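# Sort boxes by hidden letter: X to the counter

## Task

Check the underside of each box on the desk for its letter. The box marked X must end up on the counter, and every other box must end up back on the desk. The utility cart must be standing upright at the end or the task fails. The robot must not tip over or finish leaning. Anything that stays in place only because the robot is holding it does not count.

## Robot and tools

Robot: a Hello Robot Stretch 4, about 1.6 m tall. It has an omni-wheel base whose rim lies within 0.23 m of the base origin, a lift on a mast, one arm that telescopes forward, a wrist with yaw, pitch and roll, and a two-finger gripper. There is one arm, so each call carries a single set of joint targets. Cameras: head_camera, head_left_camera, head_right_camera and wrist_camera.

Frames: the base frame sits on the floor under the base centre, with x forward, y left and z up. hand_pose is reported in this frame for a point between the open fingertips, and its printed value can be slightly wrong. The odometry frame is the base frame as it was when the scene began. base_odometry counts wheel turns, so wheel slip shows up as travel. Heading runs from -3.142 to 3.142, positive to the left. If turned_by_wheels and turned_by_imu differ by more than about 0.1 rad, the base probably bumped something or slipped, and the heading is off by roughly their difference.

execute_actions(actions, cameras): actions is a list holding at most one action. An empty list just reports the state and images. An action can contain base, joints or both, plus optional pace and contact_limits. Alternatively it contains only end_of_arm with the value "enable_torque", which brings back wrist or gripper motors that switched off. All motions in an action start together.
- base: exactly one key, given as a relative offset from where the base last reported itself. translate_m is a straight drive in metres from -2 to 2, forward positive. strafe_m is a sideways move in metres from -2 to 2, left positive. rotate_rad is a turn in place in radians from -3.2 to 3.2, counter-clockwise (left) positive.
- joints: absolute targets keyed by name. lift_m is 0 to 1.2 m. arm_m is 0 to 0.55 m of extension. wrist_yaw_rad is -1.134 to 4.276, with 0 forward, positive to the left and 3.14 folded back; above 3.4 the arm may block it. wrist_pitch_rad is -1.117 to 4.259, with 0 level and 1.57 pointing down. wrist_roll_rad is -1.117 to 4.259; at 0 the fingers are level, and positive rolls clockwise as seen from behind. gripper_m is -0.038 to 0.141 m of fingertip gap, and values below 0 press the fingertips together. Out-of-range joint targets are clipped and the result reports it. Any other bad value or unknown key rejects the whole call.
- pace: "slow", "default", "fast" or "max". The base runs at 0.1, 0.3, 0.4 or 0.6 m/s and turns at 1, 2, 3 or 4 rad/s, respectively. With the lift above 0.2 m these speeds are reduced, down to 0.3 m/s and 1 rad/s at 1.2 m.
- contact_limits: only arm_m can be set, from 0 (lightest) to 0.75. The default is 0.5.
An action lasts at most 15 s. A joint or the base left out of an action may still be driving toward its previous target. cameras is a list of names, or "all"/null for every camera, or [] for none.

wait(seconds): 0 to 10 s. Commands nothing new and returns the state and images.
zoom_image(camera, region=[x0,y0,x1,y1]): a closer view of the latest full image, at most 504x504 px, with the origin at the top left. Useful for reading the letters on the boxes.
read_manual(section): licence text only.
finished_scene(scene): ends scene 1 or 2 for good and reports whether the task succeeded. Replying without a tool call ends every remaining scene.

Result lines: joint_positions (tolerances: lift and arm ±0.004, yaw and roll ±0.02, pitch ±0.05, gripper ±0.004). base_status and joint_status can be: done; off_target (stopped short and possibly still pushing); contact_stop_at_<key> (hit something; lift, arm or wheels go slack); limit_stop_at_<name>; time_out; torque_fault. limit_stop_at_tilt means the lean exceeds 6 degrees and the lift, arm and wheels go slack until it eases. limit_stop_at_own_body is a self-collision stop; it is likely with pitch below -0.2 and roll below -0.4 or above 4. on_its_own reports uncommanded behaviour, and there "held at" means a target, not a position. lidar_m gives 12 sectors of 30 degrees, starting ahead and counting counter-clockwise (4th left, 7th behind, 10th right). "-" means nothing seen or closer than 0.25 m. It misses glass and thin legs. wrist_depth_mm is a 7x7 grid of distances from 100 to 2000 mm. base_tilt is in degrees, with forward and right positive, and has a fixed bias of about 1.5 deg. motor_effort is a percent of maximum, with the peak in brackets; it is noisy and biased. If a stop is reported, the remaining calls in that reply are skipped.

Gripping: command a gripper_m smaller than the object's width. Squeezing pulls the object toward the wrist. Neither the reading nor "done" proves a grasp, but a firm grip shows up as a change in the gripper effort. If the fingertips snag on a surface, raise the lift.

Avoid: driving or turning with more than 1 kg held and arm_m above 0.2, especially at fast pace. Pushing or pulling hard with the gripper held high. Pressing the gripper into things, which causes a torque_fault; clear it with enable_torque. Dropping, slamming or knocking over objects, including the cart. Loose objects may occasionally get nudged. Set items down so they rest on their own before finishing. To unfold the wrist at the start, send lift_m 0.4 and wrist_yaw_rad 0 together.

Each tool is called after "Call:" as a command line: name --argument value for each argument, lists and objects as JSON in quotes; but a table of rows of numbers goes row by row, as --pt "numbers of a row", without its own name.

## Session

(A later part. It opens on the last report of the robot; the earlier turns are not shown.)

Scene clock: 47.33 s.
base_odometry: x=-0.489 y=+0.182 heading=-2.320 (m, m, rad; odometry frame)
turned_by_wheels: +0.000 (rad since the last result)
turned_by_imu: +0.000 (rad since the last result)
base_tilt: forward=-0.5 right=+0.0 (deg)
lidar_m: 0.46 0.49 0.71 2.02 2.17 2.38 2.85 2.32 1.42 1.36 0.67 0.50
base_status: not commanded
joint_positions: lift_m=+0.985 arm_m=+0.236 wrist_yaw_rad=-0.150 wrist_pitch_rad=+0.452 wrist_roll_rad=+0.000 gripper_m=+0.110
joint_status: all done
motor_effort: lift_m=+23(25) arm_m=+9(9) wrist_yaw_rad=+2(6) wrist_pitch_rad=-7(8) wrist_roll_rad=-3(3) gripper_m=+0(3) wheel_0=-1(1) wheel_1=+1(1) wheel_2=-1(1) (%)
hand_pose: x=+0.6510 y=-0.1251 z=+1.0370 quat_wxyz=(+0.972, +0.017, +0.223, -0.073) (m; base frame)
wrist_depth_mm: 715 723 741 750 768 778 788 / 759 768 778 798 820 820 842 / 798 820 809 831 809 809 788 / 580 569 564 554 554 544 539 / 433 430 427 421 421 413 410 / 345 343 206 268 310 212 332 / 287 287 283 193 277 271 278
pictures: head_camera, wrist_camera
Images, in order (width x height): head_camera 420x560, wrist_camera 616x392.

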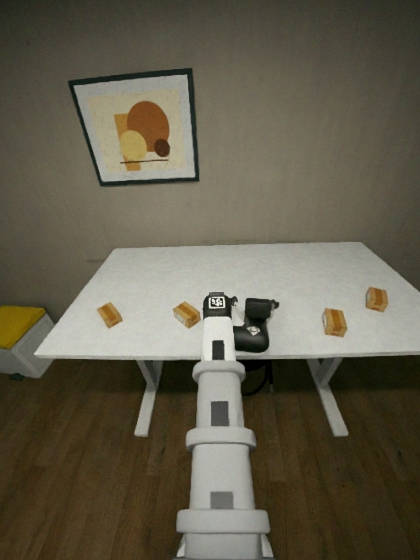

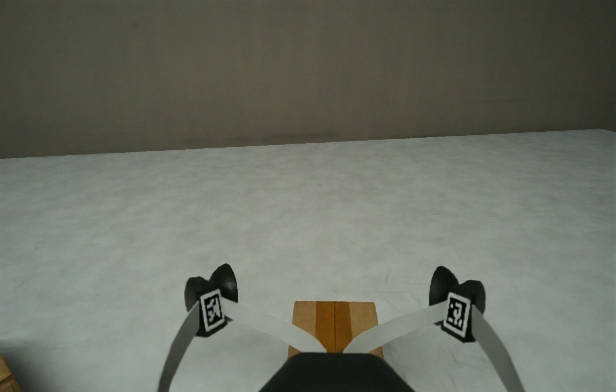

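Call:
execute_actions --actions '[{"joints": {"lift_m": 0.92, "gripper_m": 0.08, "wrist_yaw_rad": -0.168}, "pace": "fast"}]' --cameras '["wrist_camera"]'

Call:
execute_actions --actions '[{"joints": {"gripper_m": 0.028}, "pace": "fast"}]' --cameras '["head_camera", "wrist_camera"]'

Scene clock: 48.73 s.
base_odometry: x=-0.489 y=+0.182 heading=-2.320 (m, m, rad; odometry frame)
turned_by_wheels: +0.000 (rad since the last result)
turned_by_imu: +0.000 (rad since the last result)
base_tilt: forward=-0.5 right=+0.0 (deg)
lidar_m: 0.47 0.49 0.71 2.01 2.14 2.39 2.85 2.31 1.41 1.36 0.69 0.52
base_status: not commanded
joint_positions: lift_m=+0.920 arm_m=+0.236 wrist_yaw_rad=-0.168 wrist_pitch_rad=+0.452 wrist_roll_rad=+0.000 gripper_m=+0.080
joint_status: all done
motor_effort: lift_m=+17(21) arm_m=+9(9) wrist_yaw_rad=+3(0) wrist_pitch_rad=-8(8) wrist_roll_rad=-3(3) gripper_m=-2(0) wheel_0=-1(1) wheel_1=+1(1) wheel_2=+0(1) (%)
hand_pose: x=+0.6487 y=-0.1295 z=+0.9725 quat_wxyz=(+0.971, +0.019, +0.223, -0.082) (m; base frame)
wrist_depth_mm: 707 723 741 750 778 788 809 / 750 768 768 798 820 831 854 / 634 627 615 603 597 585 574 / 424 418 410 407 402 399 397 / 315 312 310 220 290 301 300 / 252 251 215 176 189 243 242 / 210 208 201 156 198 197 203
pictures: wrist_camera
Images, in order (width x height): wrist_camera 616x392.

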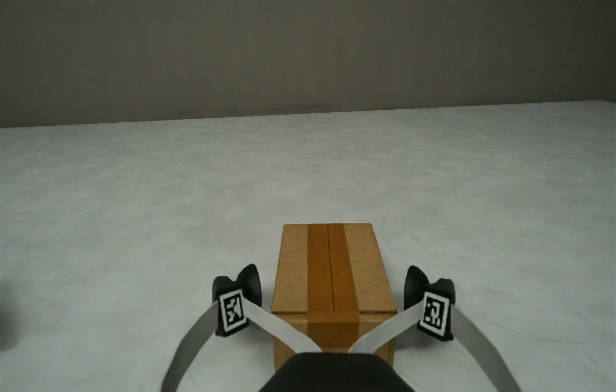

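Scene clock: 50.07 s.
base_odometry: x=-0.489 y=+0.182 heading=-2.320 (m, m, rad; odometry frame)
turned_by_wheels: +0.000 (rad since the last result)
turned_by_imu: +0.000 (rad since the last result)
base_tilt: forward=-0.5 right=+0.0 (deg)
lidar_m: 0.47 0.49 0.69 2.03 2.15 2.38 2.84 2.31 1.41 1.37 0.69 0.52
base_status: not commanded
joint_positions: lift_m=+0.920 arm_m=+0.236 wrist_yaw_rad=-0.168 wrist_pitch_rad=+0.453 wrist_roll_rad=+0.000 gripper_m=+0.028
joint_status: all done
motor_effort: lift_m=+17(17) arm_m=+9(8) wrist_yaw_rad=+2(2) wrist_pitch_rad=-10(10) wrist_roll_rad=-2(2) gripper_m=-14(13) wheel_0=-1(1) wheel_1=+1(1) wheel_2=-1(1) (%)
hand_pose: x=+0.6485 y=-0.1295 z=+0.9723 quat_wxyz=(+0.971, +0.019, +0.224, -0.082) (m; base frame)
wrist_depth_mm: 699 715 732 759 768 788 809 / 759 759 778 798 820 831 854 / 627 615 609 603 591 580 569 / 421 413 410 404 402 397 392 / 315 310 309 213 289 301 298 / 250 250 194 170 175 242 242 / 209 202 201 146 185 191 202
pictures: head_camera, wrist_camera
Images, in order (width x height): head_camera 420x560, wrist_camera 616x392.

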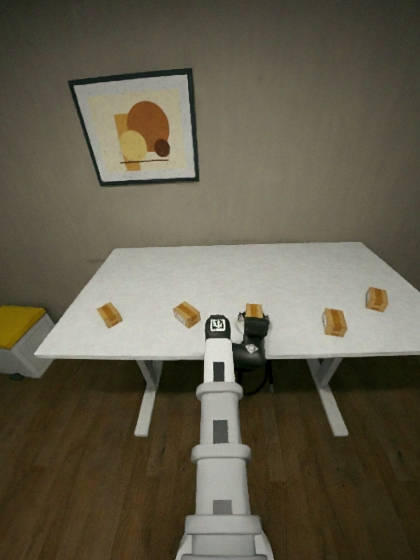

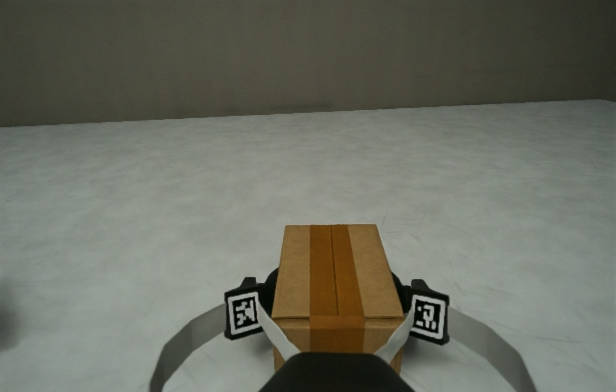

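Call:
execute_actions --actions '[{"base": {"strafe_m": -0.13}, "joints": {"lift_m": 0.97, "wrist_yaw_rad": 1.25, "wrist_pitch_rad": -0.75, "wrist_roll_rad": 1.6}, "pace": "fast"}]' --cameras '["head_camera"]'

Call:
zoom_image --camera "head_camera" --region '[90, 190, 210, 290]'

Scene clock: 52.00 s.
base_odometry: x=-0.584 y=+0.271 heading=-2.320 (m, m, rad; odometry frame)
turned_by_wheels: +0.000 (rad since the last result)
turned_by_imu: +0.000 (rad since the last result)
base_tilt: forward=-0.5 right=+0.0 (deg)
lidar_m: 0.46 0.51 0.71 2.15 2.28 2.52 2.85 2.16 1.27 1.21 0.69 0.50
base_status: done
joint_positions: lift_m=+0.970 arm_m=+0.236 wrist_yaw_rad=+1.250 wrist_pitch_rad=-0.747 wrist_roll_rad=+1.600 gripper_m=+0.028
joint_status: all done
motor_effort: lift_m=+23(24) arm_m=+9(8) wrist_yaw_rad=+4(10) wrist_pitch_rad=-9(20) wrist_roll_rad=+0(5) gripper_m=-12(12) wheel_0=+0(7) wheel_1=+1(10) wheel_2=-1(0) (%)
hand_pose: x=+0.5571 y=+0.1732 z=+1.3441 quat_wxyz=(+0.373, +0.690, +0.184, +0.592) (m; base frame)
wrist_depth_mm: 1025 1182 1182 1118 1008 991 917 / 1025 1182 1366 1397 1308 1229 1138 / 1008 1160 1397 1661 1756 1618 1499 / 1025 1182 1397 1661 - - 1808 / 1008 1160 1397 213 - - 1808 / 1008 1160 193 169 176 1921 1708 / 1008 1118 1336 147 - 1808 1618
pictures: head_camera
Images, in order (width x height): head_camera 420x560.

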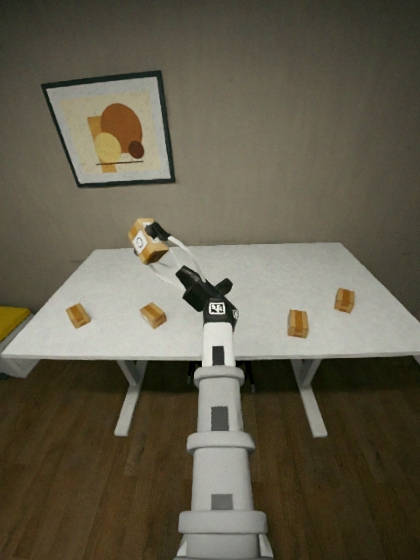

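Region (90, 190, 210, 290) of head_camera's 420x560 image, scaled by 4.200, with more detail than that image has.

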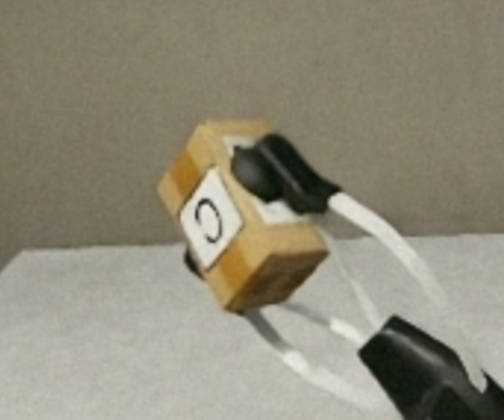

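That's a C. Measuring box 4 and 5 next.

Call:
zoom_image --camera "head_camera" --region '[270, 275, 390, 355]'

Region (270, 275, 390, 355) of head_camera's 420x560 image, scaled by 4.200, with more detail than that image has.

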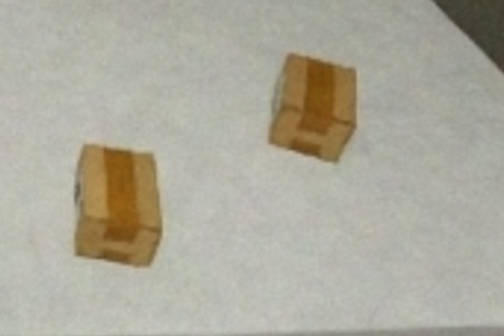

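Call:
execute_actions --actions '[{"base": {"strafe_m": -0.13}, "joints": {"lift_m": 0.948, "wrist_yaw_rad": 0.72, "wrist_pitch_rad": 0.45, "wrist_roll_rad": 0.0}, "pace": "fast"}]' --cameras '["head_camera", "wrist_camera"]'

Scene clock: 54.97 s.
base_odometry: x=-0.679 y=+0.359 heading=-2.320 (m, m, rad; odometry frame)
turned_by_wheels: +0.000 (rad since the last result)
turned_by_imu: +0.000 (rad since the last result)
base_tilt: forward=-0.5 right=+0.0 (deg)
lidar_m: 0.45 0.49 0.68 2.28 2.42 2.67 2.84 1.95 1.13 1.10 0.68 0.49
base_status: done
joint_positions: lift_m=+0.948 arm_m=+0.236 wrist_yaw_rad=+0.720 wrist_pitch_rad=+0.453 wrist_roll_rad=+0.001 gripper_m=+0.028
joint_status: all done
motor_effort: lift_m=+18(21) arm_m=+9(8) wrist_yaw_rad=+2(5) wrist_pitch_rad=-9(18) wrist_roll_rad=-3(9) gripper_m=-13(12) wheel_0=-1(10) wheel_1=+2(9) wheel_2=-1(2) (%)
hand_pose: x=+0.6601 y=+0.1053 z=+1.0002 quat_wxyz=(+0.912, -0.079, +0.210, +0.343) (m; base frame)
wrist_depth_mm: 1708 1708 1281 976 809 691 609 / 1863 1921 1336 1025 866 723 627 / 621 723 715 691 683 668 627 / 492 389 477 473 466 459 452 / 366 364 359 213 334 349 343 / 293 291 194 170 176 281 279 / 243 235 233 146 200 221 234
pictures: head_camera, wrist_camera
Images, in order (width x height): head_camera 420x560, wrist_camera 616x392.

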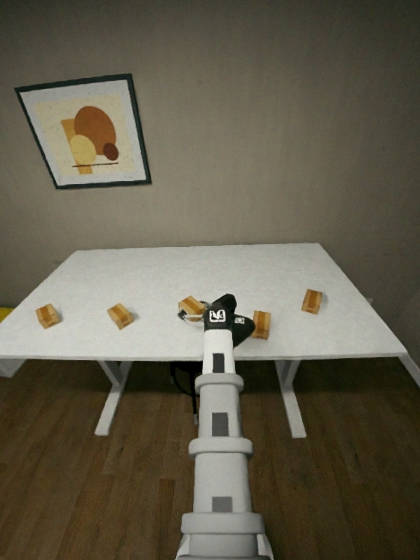

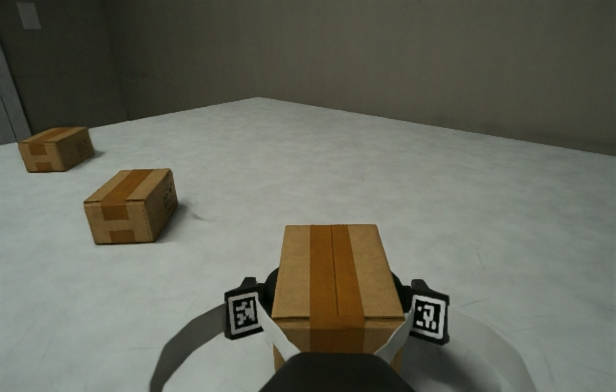

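Call:
execute_actions --actions '[{"joints": {"lift_m": 0.921, "gripper_m": 0.044}, "pace": "fast"}]' --cameras '[]'

Call:
execute_actions --actions '[{"joints": {"gripper_m": 0.072}, "pace": "fast"}]' --cameras '["wrist_camera"]'

Call:
execute_actions --actions '[{"joints": {"lift_m": 0.978, "gripper_m": 0.088}, "pace": "max"}]' --cameras '[]'

Call:
execute_actions --actions '[{"joints": {"wrist_yaw_rad": -0.26, "lift_m": 0.985, "gripper_m": 0.11, "arm_m": 0.204}, "pace": "fast"}]' --cameras '["head_camera", "wrist_camera"]'

Scene clock: 56.17 s.
base_odometry: x=-0.679 y=+0.359 heading=-2.320 (m, m, rad; odometry frame)
turned_by_wheels: +0.000 (rad since the last result)
turned_by_imu: +0.000 (rad since the last result)
base_tilt: forward=-0.5 right=+0.0 (deg)
lidar_m: 0.45 0.48 0.71 2.29 2.41 2.70 2.85 1.96 1.14 1.09 0.69 0.50
base_status: not commanded
joint_positions: lift_m=+0.921 arm_m=+0.236 wrist_yaw_rad=+0.720 wrist_pitch_rad=+0.453 wrist_roll_rad=+0.001 gripper_m=+0.044
joint_status: all done
motor_effort: lift_m=+18(17) arm_m=+9(8) wrist_yaw_rad=+1(3) wrist_pitch_rad=-11(11) wrist_roll_rad=-2(3) gripper_m=-5(13) wheel_0=-1(1) wheel_1=+2(2) wheel_2=-1(1) (%)
hand_pose: x=+0.6600 y=+0.1053 z=+0.9731 quat_wxyz=(+0.912, -0.079, +0.210, +0.343) (m; base frame)
wrist_depth_mm: 1756 1708 1255 991 820 691 603 / 1808 1921 1281 991 842 723 634 / 554 627 615 609 591 580 574 / 421 355 413 407 402 397 389 / 317 314 310 218 289 301 298 / 253 252 200 173 182 243 241 / 211 209 202 145 185 191 203
pictures: none
No camera images: the call's "cameras" was empty. Leave "cameras" out to get every camera's image.

Scene clock: 57.20 s.
base_odometry: x=-0.679 y=+0.359 heading=-2.320 (m, m, rad; odometry frame)
turned_by_wheels: +0.000 (rad since the last result)
turned_by_imu: +0.000 (rad since the last result)
base_tilt: forward=-0.5 right=-0.1 (deg)
lidar_m: 0.47 0.49 0.69 2.25 2.42 2.69 2.86 1.95 1.14 1.09 0.66 0.50
base_status: not commanded
joint_positions: lift_m=+0.921 arm_m=+0.236 wrist_yaw_rad=+0.720 wrist_pitch_rad=+0.453 wrist_roll_rad=+0.001 gripper_m=+0.072
joint_status: all done
motor_effort: lift_m=+18(18) arm_m=+9(8) wrist_yaw_rad=+3(2) wrist_pitch_rad=-9(11) wrist_roll_rad=-2(3) gripper_m=-2(8) wheel_0=-1(1) wheel_1=+2(2) wheel_2=-1(1) (%)
hand_pose: x=+0.6601 y=+0.1053 z=+0.9732 quat_wxyz=(+0.912, -0.079, +0.210, +0.343) (m; base frame)
wrist_depth_mm: 1808 1708 1229 991 820 691 603 / 1808 1921 1281 976 842 723 634 / 549 634 621 603 591 580 569 / 424 357 415 410 402 397 394 / 317 315 312 220 290 301 298 / 254 253 202 177 186 243 242 / 211 210 202 165 199 191 203
pictures: wrist_camera
Images, in order (width x height): wrist_camera 616x392.

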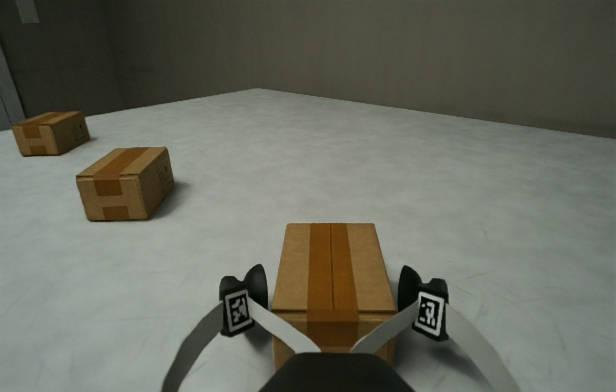

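Scene clock: 58.10 s.
base_odometry: x=-0.679 y=+0.359 heading=-2.320 (m, m, rad; odometry frame)
turned_by_wheels: +0.000 (rad since the last result)
turned_by_imu: +0.000 (rad since the last result)
base_tilt: forward=-0.5 right=+0.0 (deg)
lidar_m: 0.45 0.49 0.68 2.29 2.41 2.67 2.86 1.96 1.15 1.10 0.68 0.50
base_status: not commanded
joint_positions: lift_m=+0.978 arm_m=+0.236 wrist_yaw_rad=+0.720 wrist_pitch_rad=+0.452 wrist_roll_rad=+0.001 gripper_m=+0.088
joint_status: all done
motor_effort: lift_m=+22(27) arm_m=+9(8) wrist_yaw_rad=+1(2) wrist_pitch_rad=-8(10) wrist_roll_rad=-3(3) gripper_m=+0(2) wheel_0=-1(1) wheel_1=+2(2) wheel_2=-1(1) (%)
hand_pose: x=+0.6601 y=+0.1054 z=+1.0300 quat_wxyz=(+0.912, -0.079, +0.210, +0.343) (m; base frame)
wrist_depth_mm: 1756 1756 1281 991 809 691 609 / 1808 1983 1366 1042 866 723 627 / 1808 842 820 809 798 715 647 / 564 525 549 539 535 530 525 / 424 379 413 410 407 402 397 / 338 336 202 258 256 310 322 / 279 278 267 184 268 262 270
pictures: none
No camera images: the call's "cameras" was empty. Leave "cameras" out to get every camera's image.

Scene clock: 59.20 s.
base_odometry: x=-0.679 y=+0.359 heading=-2.320 (m, m, rad; odometry frame)
turned_by_wheels: +0.000 (rad since the last result)
turned_by_imu: +0.000 (rad since the last result)
base_tilt: forward=-0.6 right=+0.0 (deg)
lidar_m: 0.46 0.49 0.69 2.28 2.43 2.68 2.86 1.96 1.13 1.12 0.68 0.50
base_status: not commanded
joint_positions: lift_m=+0.985 arm_m=+0.206 wrist_yaw_rad=-0.260 wrist_pitch_rad=+0.452 wrist_roll_rad=+0.000 gripper_m=+0.110
joint_status: all done
motor_effort: lift_m=+23(24) arm_m=-9(8) wrist_yaw_rad=+2(2) wrist_pitch_rad=-7(8) wrist_roll_rad=-3(3) gripper_m=-1(3) wheel_0=-1(1) wheel_1=+2(2) wheel_2=-1(1) (%)
hand_pose: x=+0.6048 y=-0.1511 z=+1.0370 quat_wxyz=(+0.966, +0.029, +0.222, -0.126) (m; base frame)
wrist_depth_mm: 707 741 768 798 831 866 904 / 741 778 809 854 878 917 960 / 768 798 831 831 820 960 1025 / 574 574 569 559 549 549 544 / 433 430 427 421 418 362 394 / 345 345 206 268 325 213 332 / 287 289 285 190 277 271 278
pictures: head_camera, wrist_camera
Images, in order (width x height): head_camera 420x560, wrist_camera 616x392.

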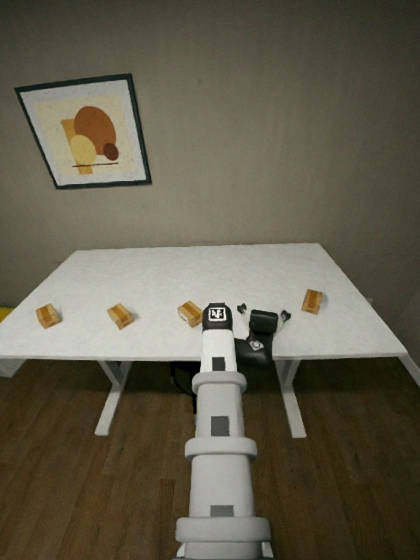

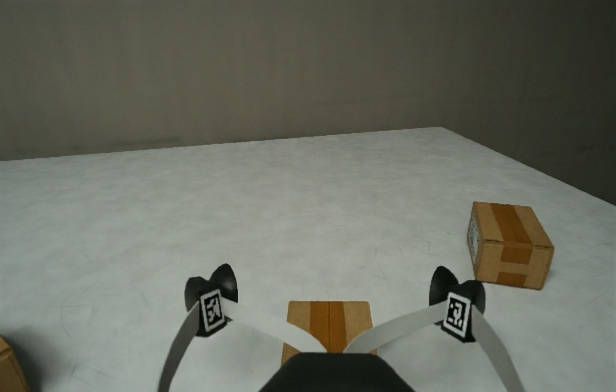

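Well centred. Lower and grasp.

Call:
execute_actions --actions '[{"joints": {"lift_m": 0.92, "gripper_m": 0.08}, "pace": "fast"}]' --cameras '["wrist_camera"]'

Call:
execute_actions --actions '[{"joints": {"gripper_m": 0.028}, "pace": "fast"}]' --cameras '["head_camera", "wrist_camera"]'

Scene clock: 60.67 s.
base_odometry: x=-0.679 y=+0.359 heading=-2.320 (m, m, rad; odometry frame)
turned_by_wheels: +0.000 (rad since the last result)
turned_by_imu: +0.000 (rad since the last result)
base_tilt: forward=-0.5 right=-0.1 (deg)
lidar_m: 0.47 0.51 0.71 2.26 2.43 2.68 2.86 1.96 1.13 1.10 0.68 0.52
base_status: not commanded
joint_positions: lift_m=+0.920 arm_m=+0.206 wrist_yaw_rad=-0.260 wrist_pitch_rad=+0.452 wrist_roll_rad=+0.000 gripper_m=+0.080
joint_status: all done
motor_effort: lift_m=+17(22) arm_m=-9(9) wrist_yaw_rad=+2(1) wrist_pitch_rad=-7(7) wrist_roll_rad=-2(3) gripper_m=-2(2) wheel_0=+0(1) wheel_1=+2(2) wheel_2=-1(1) (%)
hand_pose: x=+0.6048 y=-0.1511 z=+0.9725 quat_wxyz=(+0.966, +0.029, +0.222, -0.126) (m; base frame)
wrist_depth_mm: 707 732 768 798 831 866 891 / 750 778 809 842 878 917 976 / 640 627 615 609 597 585 788 / 424 418 415 407 404 355 324 / 315 314 310 220 290 304 300 / 253 251 215 176 189 242 244 / 210 209 202 150 199 198 203
pictures: wrist_camera
Images, in order (width x height): wrist_camera 616x392.

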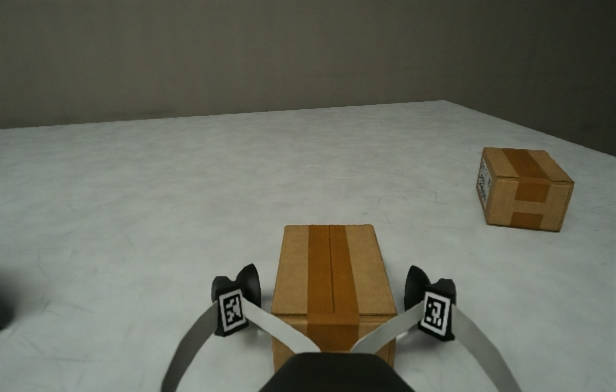

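Scene clock: 62.00 s.
base_odometry: x=-0.679 y=+0.359 heading=-2.320 (m, m, rad; odometry frame)
turned_by_wheels: +0.000 (rad since the last result)
turned_by_imu: +0.000 (rad since the last result)
base_tilt: forward=-0.5 right=+0.0 (deg)
lidar_m: 0.47 0.50 0.68 2.28 2.42 2.68 2.86 1.94 1.14 1.10 0.69 0.52
base_status: not commanded
joint_positions: lift_m=+0.920 arm_m=+0.206 wrist_yaw_rad=-0.260 wrist_pitch_rad=+0.453 wrist_roll_rad=+0.000 gripper_m=+0.028
joint_status: all done
motor_effort: lift_m=+17(17) arm_m=-9(9) wrist_yaw_rad=+1(2) wrist_pitch_rad=-8(9) wrist_roll_rad=-2(2) gripper_m=-13(13) wheel_0=-1(1) wheel_1=+2(2) wheel_2=-1(1) (%)
hand_pose: x=+0.6048 y=-0.1511 z=+0.9723 quat_wxyz=(+0.966, +0.029, +0.222, -0.126) (m; base frame)
wrist_depth_mm: 707 732 759 798 831 866 904 / 750 768 798 842 866 904 960 / 634 615 609 597 585 580 778 / 421 418 410 404 399 351 322 / 314 312 310 212 290 301 300 / 252 250 191 169 177 243 242 / 210 202 207 139 185 191 202
pictures: head_camera, wrist_camera
Images, in order (width x height): head_camera 420x560, wrist_camera 616x392.

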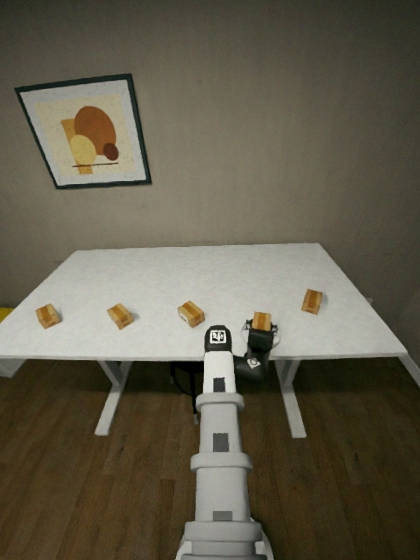

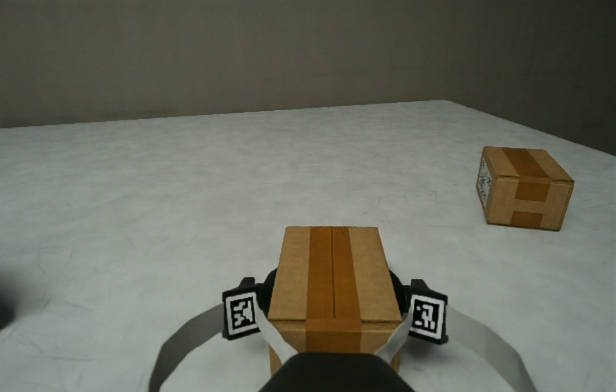

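Call:
execute_actions --actions '[{"base": {"strafe_m": -0.09}, "joints": {"lift_m": 0.97, "wrist_yaw_rad": 1.25, "wrist_pitch_rad": -0.75, "wrist_roll_rad": 1.6}, "pace": "fast"}]' --cameras '["head_camera"]'

Call:
zoom_image --camera "head_camera" --region '[90, 190, 210, 290]'

Scene clock: 63.87 s.
base_odometry: x=-0.745 y=+0.421 heading=-2.320 (m, m, rad; odometry frame)
turned_by_wheels: +0.000 (rad since the last result)
turned_by_imu: +0.000 (rad since the last result)
base_tilt: forward=-0.5 right=+0.0 (deg)
lidar_m: 0.47 0.49 0.71 2.37 2.52 2.92 2.85 1.84 1.03 1.02 0.67 0.48
base_status: done
joint_positions: lift_m=+0.970 arm_m=+0.206 wrist_yaw_rad=+1.250 wrist_pitch_rad=-0.747 wrist_roll_rad=+1.600 gripper_m=+0.028
joint_status: all done
motor_effort: lift_m=+23(24) arm_m=-9(9) wrist_yaw_rad=+4(8) wrist_pitch_rad=-9(15) wrist_roll_rad=+0(6) gripper_m=-14(14) wheel_0=-1(8) wheel_1=+2(9) wheel_2=+0(2) (%)
hand_pose: x=+0.5262 y=+0.1732 z=+1.3441 quat_wxyz=(+0.373, +0.690, +0.184, +0.592) (m; base frame)
wrist_depth_mm: 1025 1182 1229 1138 1078 991 931 / 1025 1182 1397 1430 1366 1255 1182 / 1008 1160 1366 1708 1808 1618 1537 / 1008 1160 1397 1661 - - - / 991 1138 1366 213 - - - / 991 1160 191 169 176 - 1863 / 991 1138 1366 140 - - 1808
pictures: head_camera
Images, in order (width x height): head_camera 420x560.

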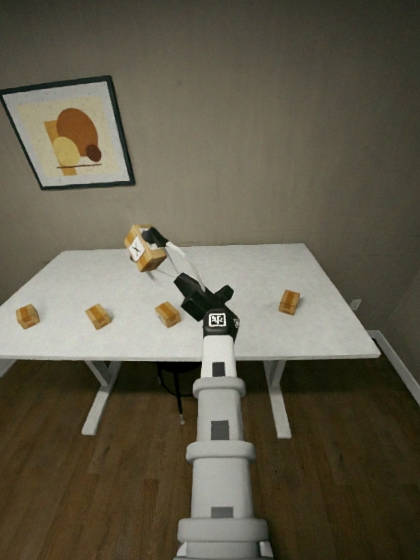

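Region (90, 190, 210, 290) of head_camera's 420x560 image, scaled by 4.200, with more detail than that image has.

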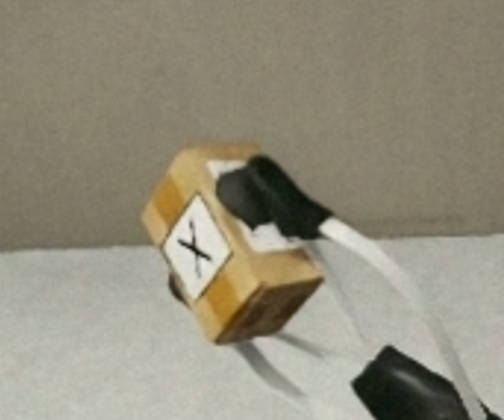

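Call:
execute_actions --actions '[{"base": {"rotate_rad": 2.99}, "joints": {"lift_m": 0.38, "arm_m": 0.0, "wrist_roll_rad": 0.0, "wrist_yaw_rad": 0.0}, "pace": "fast"}]'

Scene clock: 69.53 s.
base_odometry: x=-0.745 y=+0.421 heading=+0.670 (m, m, rad; odometry frame)
turned_by_wheels: +2.990 (rad since the last result)
turned_by_imu: +3.006 (rad since the last result)
base_tilt: forward=-0.6 right=+0.0 (deg)
lidar_m: 2.82 2.12 1.08 1.02 1.34 0.51 0.46 0.48 0.62 2.37 2.44 2.59
base_status: done
joint_positions: lift_m=+0.380 arm_m=+0.002 wrist_yaw_rad=+0.000 wrist_pitch_rad=-0.748 wrist_roll_rad=+0.001 gripper_m=+0.028
joint_status: all done
motor_effort: lift_m=+17(21) arm_m=-9(8) wrist_yaw_rad=+3(6) wrist_pitch_rad=-9(9) wrist_roll_rad=-3(8) gripper_m=-11(10) wheel_0=-1(6) wheel_1=+0(7) wheel_2=-2(7) (%)
hand_pose: x=+0.3848 y=-0.0874 z=+0.7546 quat_wxyz=(+0.931, +0.000, -0.365, +0.000) (m; base frame)
wrist_depth_mm: 1756 1756 1756 1708 1708 1708 1708 / 1921 - 1921 1921 1808 1921 1863 / - - - - - - - / - - - - - - - / - - - 213 - - - / - - 192 169 176 - - / - - - 139 - - -
pictures: head_camera, head_left_camera, head_right_camera, wrist_camera
Images, in order (width x height): head_camera 420x560, head_left_camera 420x672, head_right_camera 420x672, wrist_camera 616x392.

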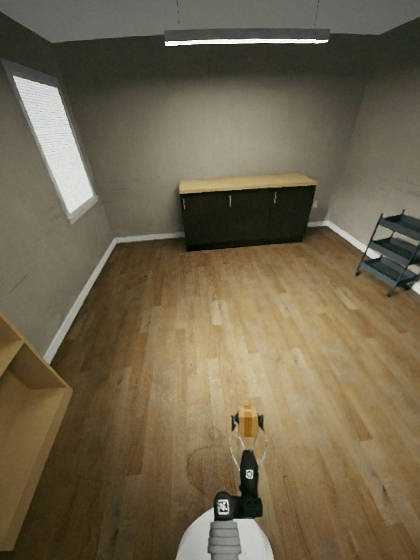

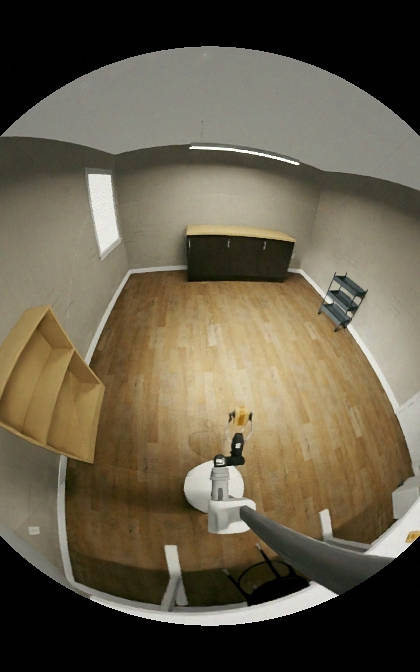

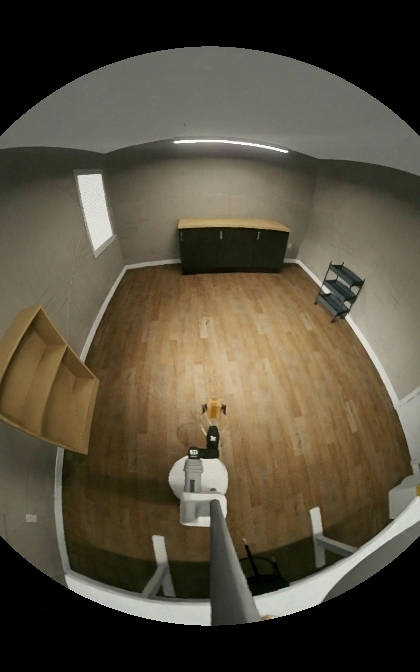

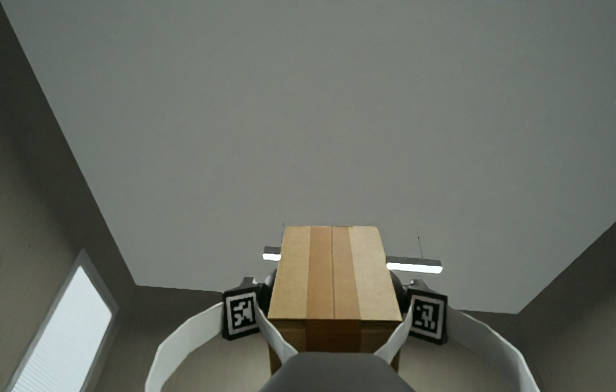

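Call:
execute_actions --actions '[{"base": {"translate_m": 0.75}, "joints": {"lift_m": 0.22, "wrist_pitch_rad": 0.0}, "pace": "max"}]' --cameras '["head_camera", "wrist_camera"]'

Scene clock: 73.87 s.
base_odometry: x=-0.157 y=+0.886 heading=+0.670 (m, m, rad; odometry frame)
turned_by_wheels: +0.000 (rad since the last result)
turned_by_imu: +0.001 (rad since the last result)
base_tilt: forward=-0.6 right=-0.1 (deg)
lidar_m: 2.07 2.24 1.51 1.06 1.09 1.34 1.24 1.24 2.38 2.32 2.07 2.23
base_status: done
joint_positions: lift_m=+0.220 arm_m=+0.002 wrist_yaw_rad=+0.000 wrist_pitch_rad=+0.003 wrist_roll_rad=+0.000 gripper_m=+0.028
joint_status: all done
motor_effort: lift_m=+19(19) arm_m=-9(9) wrist_yaw_rad=+3(4) wrist_pitch_rad=-11(12) wrist_roll_rad=-3(4) gripper_m=-11(13) wheel_0=-3(6) wheel_1=+0(7) wheel_2=+1(13) (%)
hand_pose: x=+0.4616 y=-0.0874 z=+0.3974 quat_wxyz=(+1.000, +0.000, +0.002, +0.000) (m; base frame)
wrist_depth_mm: - - - - - - - / - - - - - - - / - - 1808 1921 1863 1921 - / - - 1808 1863 1863 1863 - / - - 1863 212 1863 1921 - / 1537 1537 192 169 176 1537 1499 / 1025 946 1025 139 544 891 1008
pictures: head_camera, wrist_camera
Images, in order (width x height): head_camera 420x560, wrist_camera 616x392.

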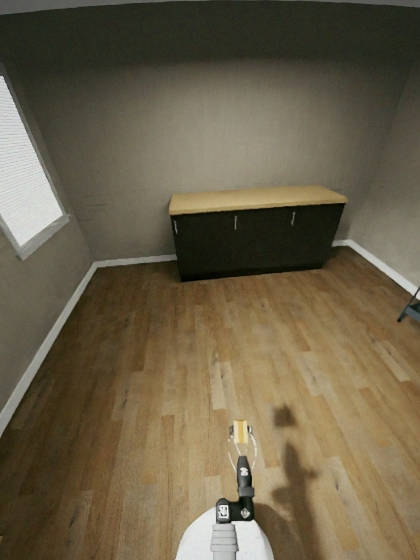

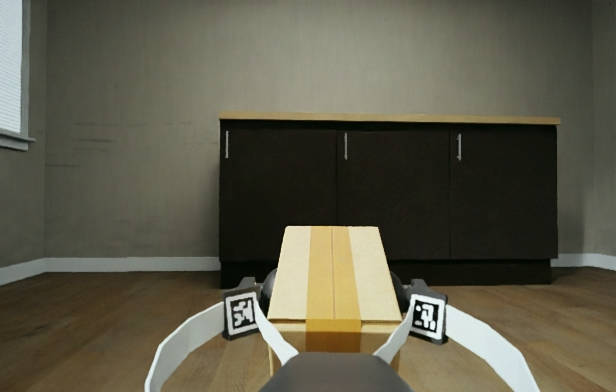

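Call:
execute_actions --actions '[{"base": {"translate_m": 1.42}, "joints": {"lift_m": 0.94, "wrist_pitch_rad": 0.45, "arm_m": 0.42}, "pace": "max"}]' --cameras '["head_camera", "wrist_camera"]'

Scene clock: 78.80 s.
base_odometry: x=+0.956 y=+1.768 heading=+0.670 (m, m, rad; odometry frame)
turned_by_wheels: +0.000 (rad since the last result)
turned_by_imu: +0.001 (rad since the last result)
base_tilt: forward=-0.6 right=+0.0 (deg)
lidar_m: 0.64 0.68 1.64 1.54 1.56 1.73 3.46 3.40 2.35 1.69 1.09 0.72
base_status: done
joint_positions: lift_m=+0.940 arm_m=+0.418 wrist_yaw_rad=+0.000 wrist_pitch_rad=+0.453 wrist_roll_rad=+0.000 gripper_m=+0.028
joint_status: all done
motor_effort: lift_m=+22(26) arm_m=+9(10) wrist_yaw_rad=+2(4) wrist_pitch_rad=-9(14) wrist_roll_rad=-3(3) gripper_m=-13(13) wheel_0=+1(7) wheel_1=-1(9) wheel_2=+0(13) (%)
hand_pose: x=+0.8488 y=-0.0874 z=+0.9918 quat_wxyz=(+0.974, +0.000, +0.224, +0.000) (m; base frame)
wrist_depth_mm: 574 574 585 597 603 615 627 / 603 609 621 634 647 654 668 / 640 647 661 676 676 691 707 / 569 559 549 544 535 535 525 / 424 418 415 213 384 404 402 / 338 336 191 169 177 325 324 / 281 271 277 139 218 257 272
pictures: head_camera, wrist_camera
Images, in order (width x height): head_camera 420x560, wrist_camera 616x392.

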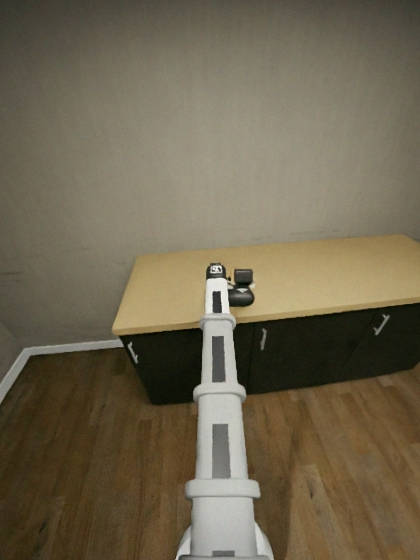

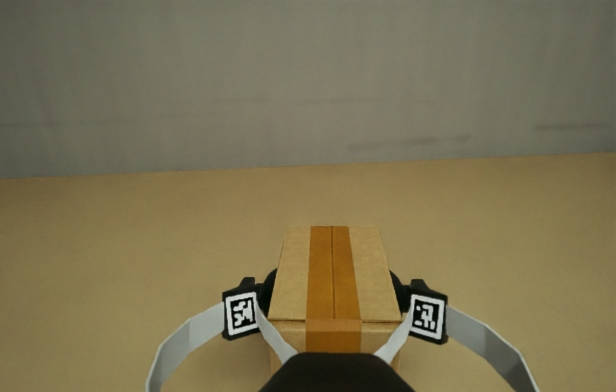

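Call:
execute_actions --actions '[{"joints": {"lift_m": 0.882, "gripper_m": 0.042}, "pace": "fast"}]' --cameras '["wrist_camera"]'

Scene clock: 80.00 s.
base_odometry: x=+0.956 y=+1.768 heading=+0.670 (m, m, rad; odometry frame)
turned_by_wheels: +0.000 (rad since the last result)
turned_by_imu: +0.000 (rad since the last result)
base_tilt: forward=-0.6 right=-0.1 (deg)
lidar_m: 0.66 0.69 1.65 1.54 1.58 1.71 3.47 3.40 2.32 1.69 1.08 0.71
base_status: not commanded
joint_positions: lift_m=+0.882 arm_m=+0.418 wrist_yaw_rad=+0.000 wrist_pitch_rad=+0.453 wrist_roll_rad=+0.000 gripper_m=+0.042
joint_status: all done
motor_effort: lift_m=+17(21) arm_m=+9(9) wrist_yaw_rad=+2(3) wrist_pitch_rad=-10(10) wrist_roll_rad=-3(2) gripper_m=-7(11) wheel_0=+1(0) wheel_1=-1(1) wheel_2=+0(1) (%)
hand_pose: x=+0.8488 y=-0.0874 z=+0.9342 quat_wxyz=(+0.974, +0.000, +0.225, +0.000) (m; base frame)
wrist_depth_mm: 564 580 591 597 609 621 621 / 603 615 627 634 647 647 668 / 621 634 615 603 591 580 574 / 424 415 413 410 404 399 394 / 317 314 312 216 291 303 301 / 254 252 199 172 182 244 243 / 211 210 202 148 186 193 204
pictures: wrist_camera
Images, in order (width x height): wrist_camera 616x392.

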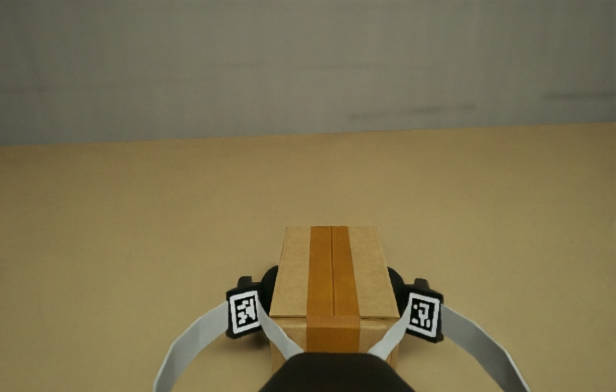

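Call:
execute_actions --actions '[{"joints": {"gripper_m": 0.075}, "pace": "fast"}]' --cameras '["wrist_camera"]'

Call:
execute_actions --actions '[{"joints": {"lift_m": 0.94, "gripper_m": 0.09, "arm_m": 0.36}, "pace": "max"}]'

Scene clock: 81.43 s.
base_odometry: x=+0.956 y=+1.768 heading=+0.670 (m, m, rad; odometry frame)
turned_by_wheels: +0.000 (rad since the last result)
turned_by_imu: +0.000 (rad since the last result)
base_tilt: forward=-0.5 right=+0.0 (deg)
lidar_m: 0.66 0.68 1.62 1.54 1.58 1.75 3.44 3.41 2.33 1.67 1.09 0.71
base_status: not commanded
joint_positions: lift_m=+0.882 arm_m=+0.418 wrist_yaw_rad=+0.000 wrist_pitch_rad=+0.452 wrist_roll_rad=+0.000 gripper_m=+0.075
joint_status: all done
motor_effort: lift_m=+18(17) arm_m=+9(9) wrist_yaw_rad=+3(2) wrist_pitch_rad=-9(10) wrist_roll_rad=-3(2) gripper_m=-2(8) wheel_0=+1(1) wheel_1=-1(1) wheel_2=+0(1) (%)
hand_pose: x=+0.8488 y=-0.0874 z=+0.9343 quat_wxyz=(+0.975, +0.000, +0.224, +0.000) (m; base frame)
wrist_depth_mm: 569 580 591 597 603 615 621 / 597 615 621 634 647 654 668 / 627 634 615 609 603 585 574 / 427 421 415 413 404 402 399 / 317 315 312 223 291 306 301 / 254 253 204 178 186 245 244 / 211 211 203 166 200 198 204
pictures: wrist_camera
Images, in order (width x height): wrist_camera 616x392.

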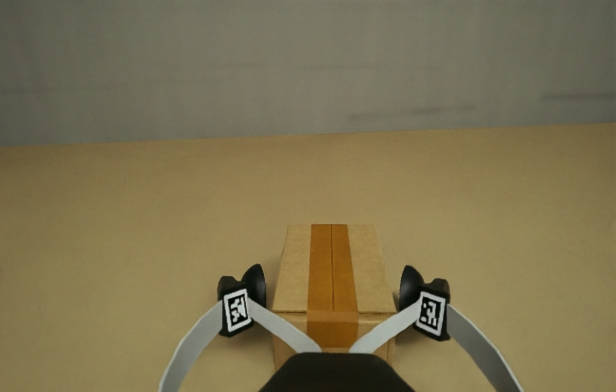

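Scene clock: 82.30 s.
base_odometry: x=+0.956 y=+1.768 heading=+0.670 (m, m, rad; odometry frame)
turned_by_wheels: +0.000 (rad since the last result)
turned_by_imu: +0.000 (rad since the last result)
base_tilt: forward=-0.5 right=+0.0 (deg)
lidar_m: 0.65 0.69 1.64 1.54 1.57 1.73 3.47 3.40 2.32 1.69 1.08 0.73
base_status: not commanded
joint_positions: lift_m=+0.940 arm_m=+0.362 wrist_yaw_rad=+0.000 wrist_pitch_rad=+0.452 wrist_roll_rad=+0.000 gripper_m=+0.090
joint_status: all done
motor_effort: lift_m=+22(26) arm_m=-9(9) wrist_yaw_rad=+3(2) wrist_pitch_rad=-8(9) wrist_roll_rad=-4(2) gripper_m=-1(1) wheel_0=+0(1) wheel_1=-1(1) wheel_2=+1(1) (%)
hand_pose: x=+0.7920 y=-0.0875 z=+0.9921 quat_wxyz=(+0.975, +0.000, +0.224, +0.000) (m; base frame)
wrist_depth_mm: 615 634 634 647 654 668 676 / 654 661 668 683 699 715 723 / 691 707 707 715 732 741 750 / 564 559 554 544 539 535 525 / 424 421 415 394 407 404 404 / 340 336 202 260 258 314 325 / 282 279 271 204 268 265 272
pictures: head_camera, head_left_camera, head_right_camera, wrist_camera
Images, in order (width x height): head_camera 420x560, head_left_camera 420x672, head_right_camera 420x672, wrist_camera 616x392.

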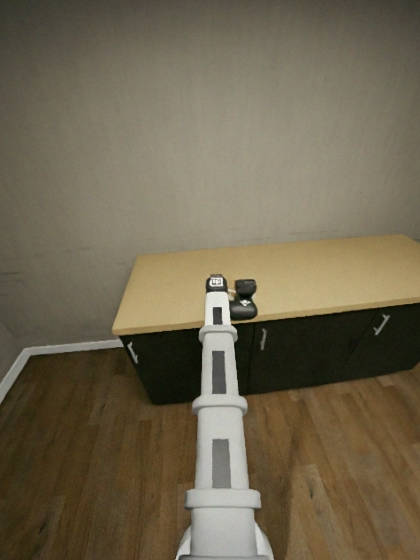

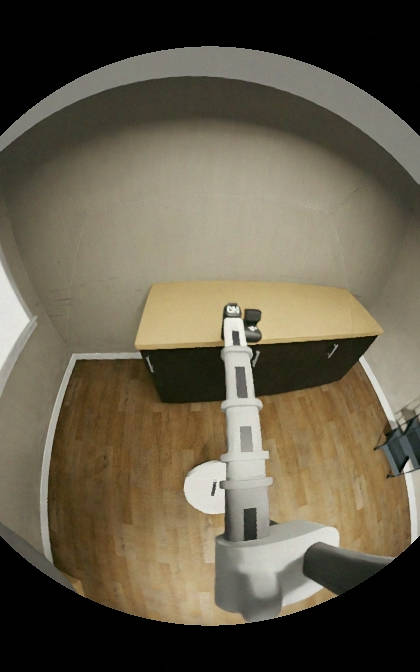

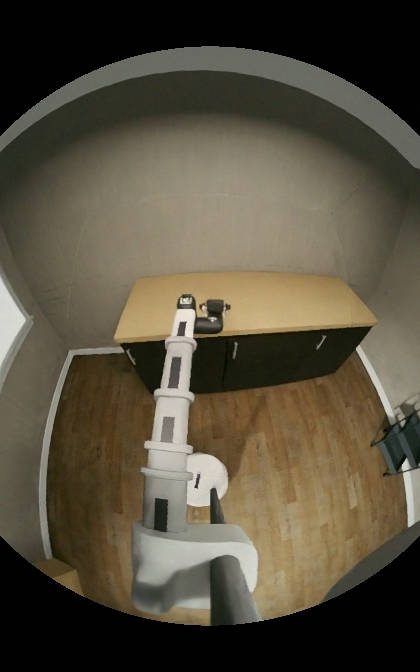

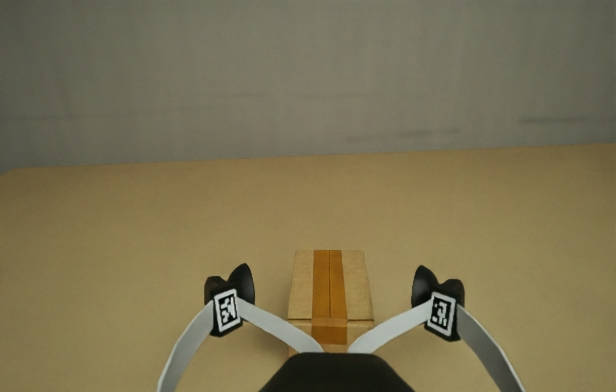

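The X box is resting on the counter, the gripper is clear of it, and the cart is upright.

Call:
finished_scene --scene 2

The scene is finished: the task was done.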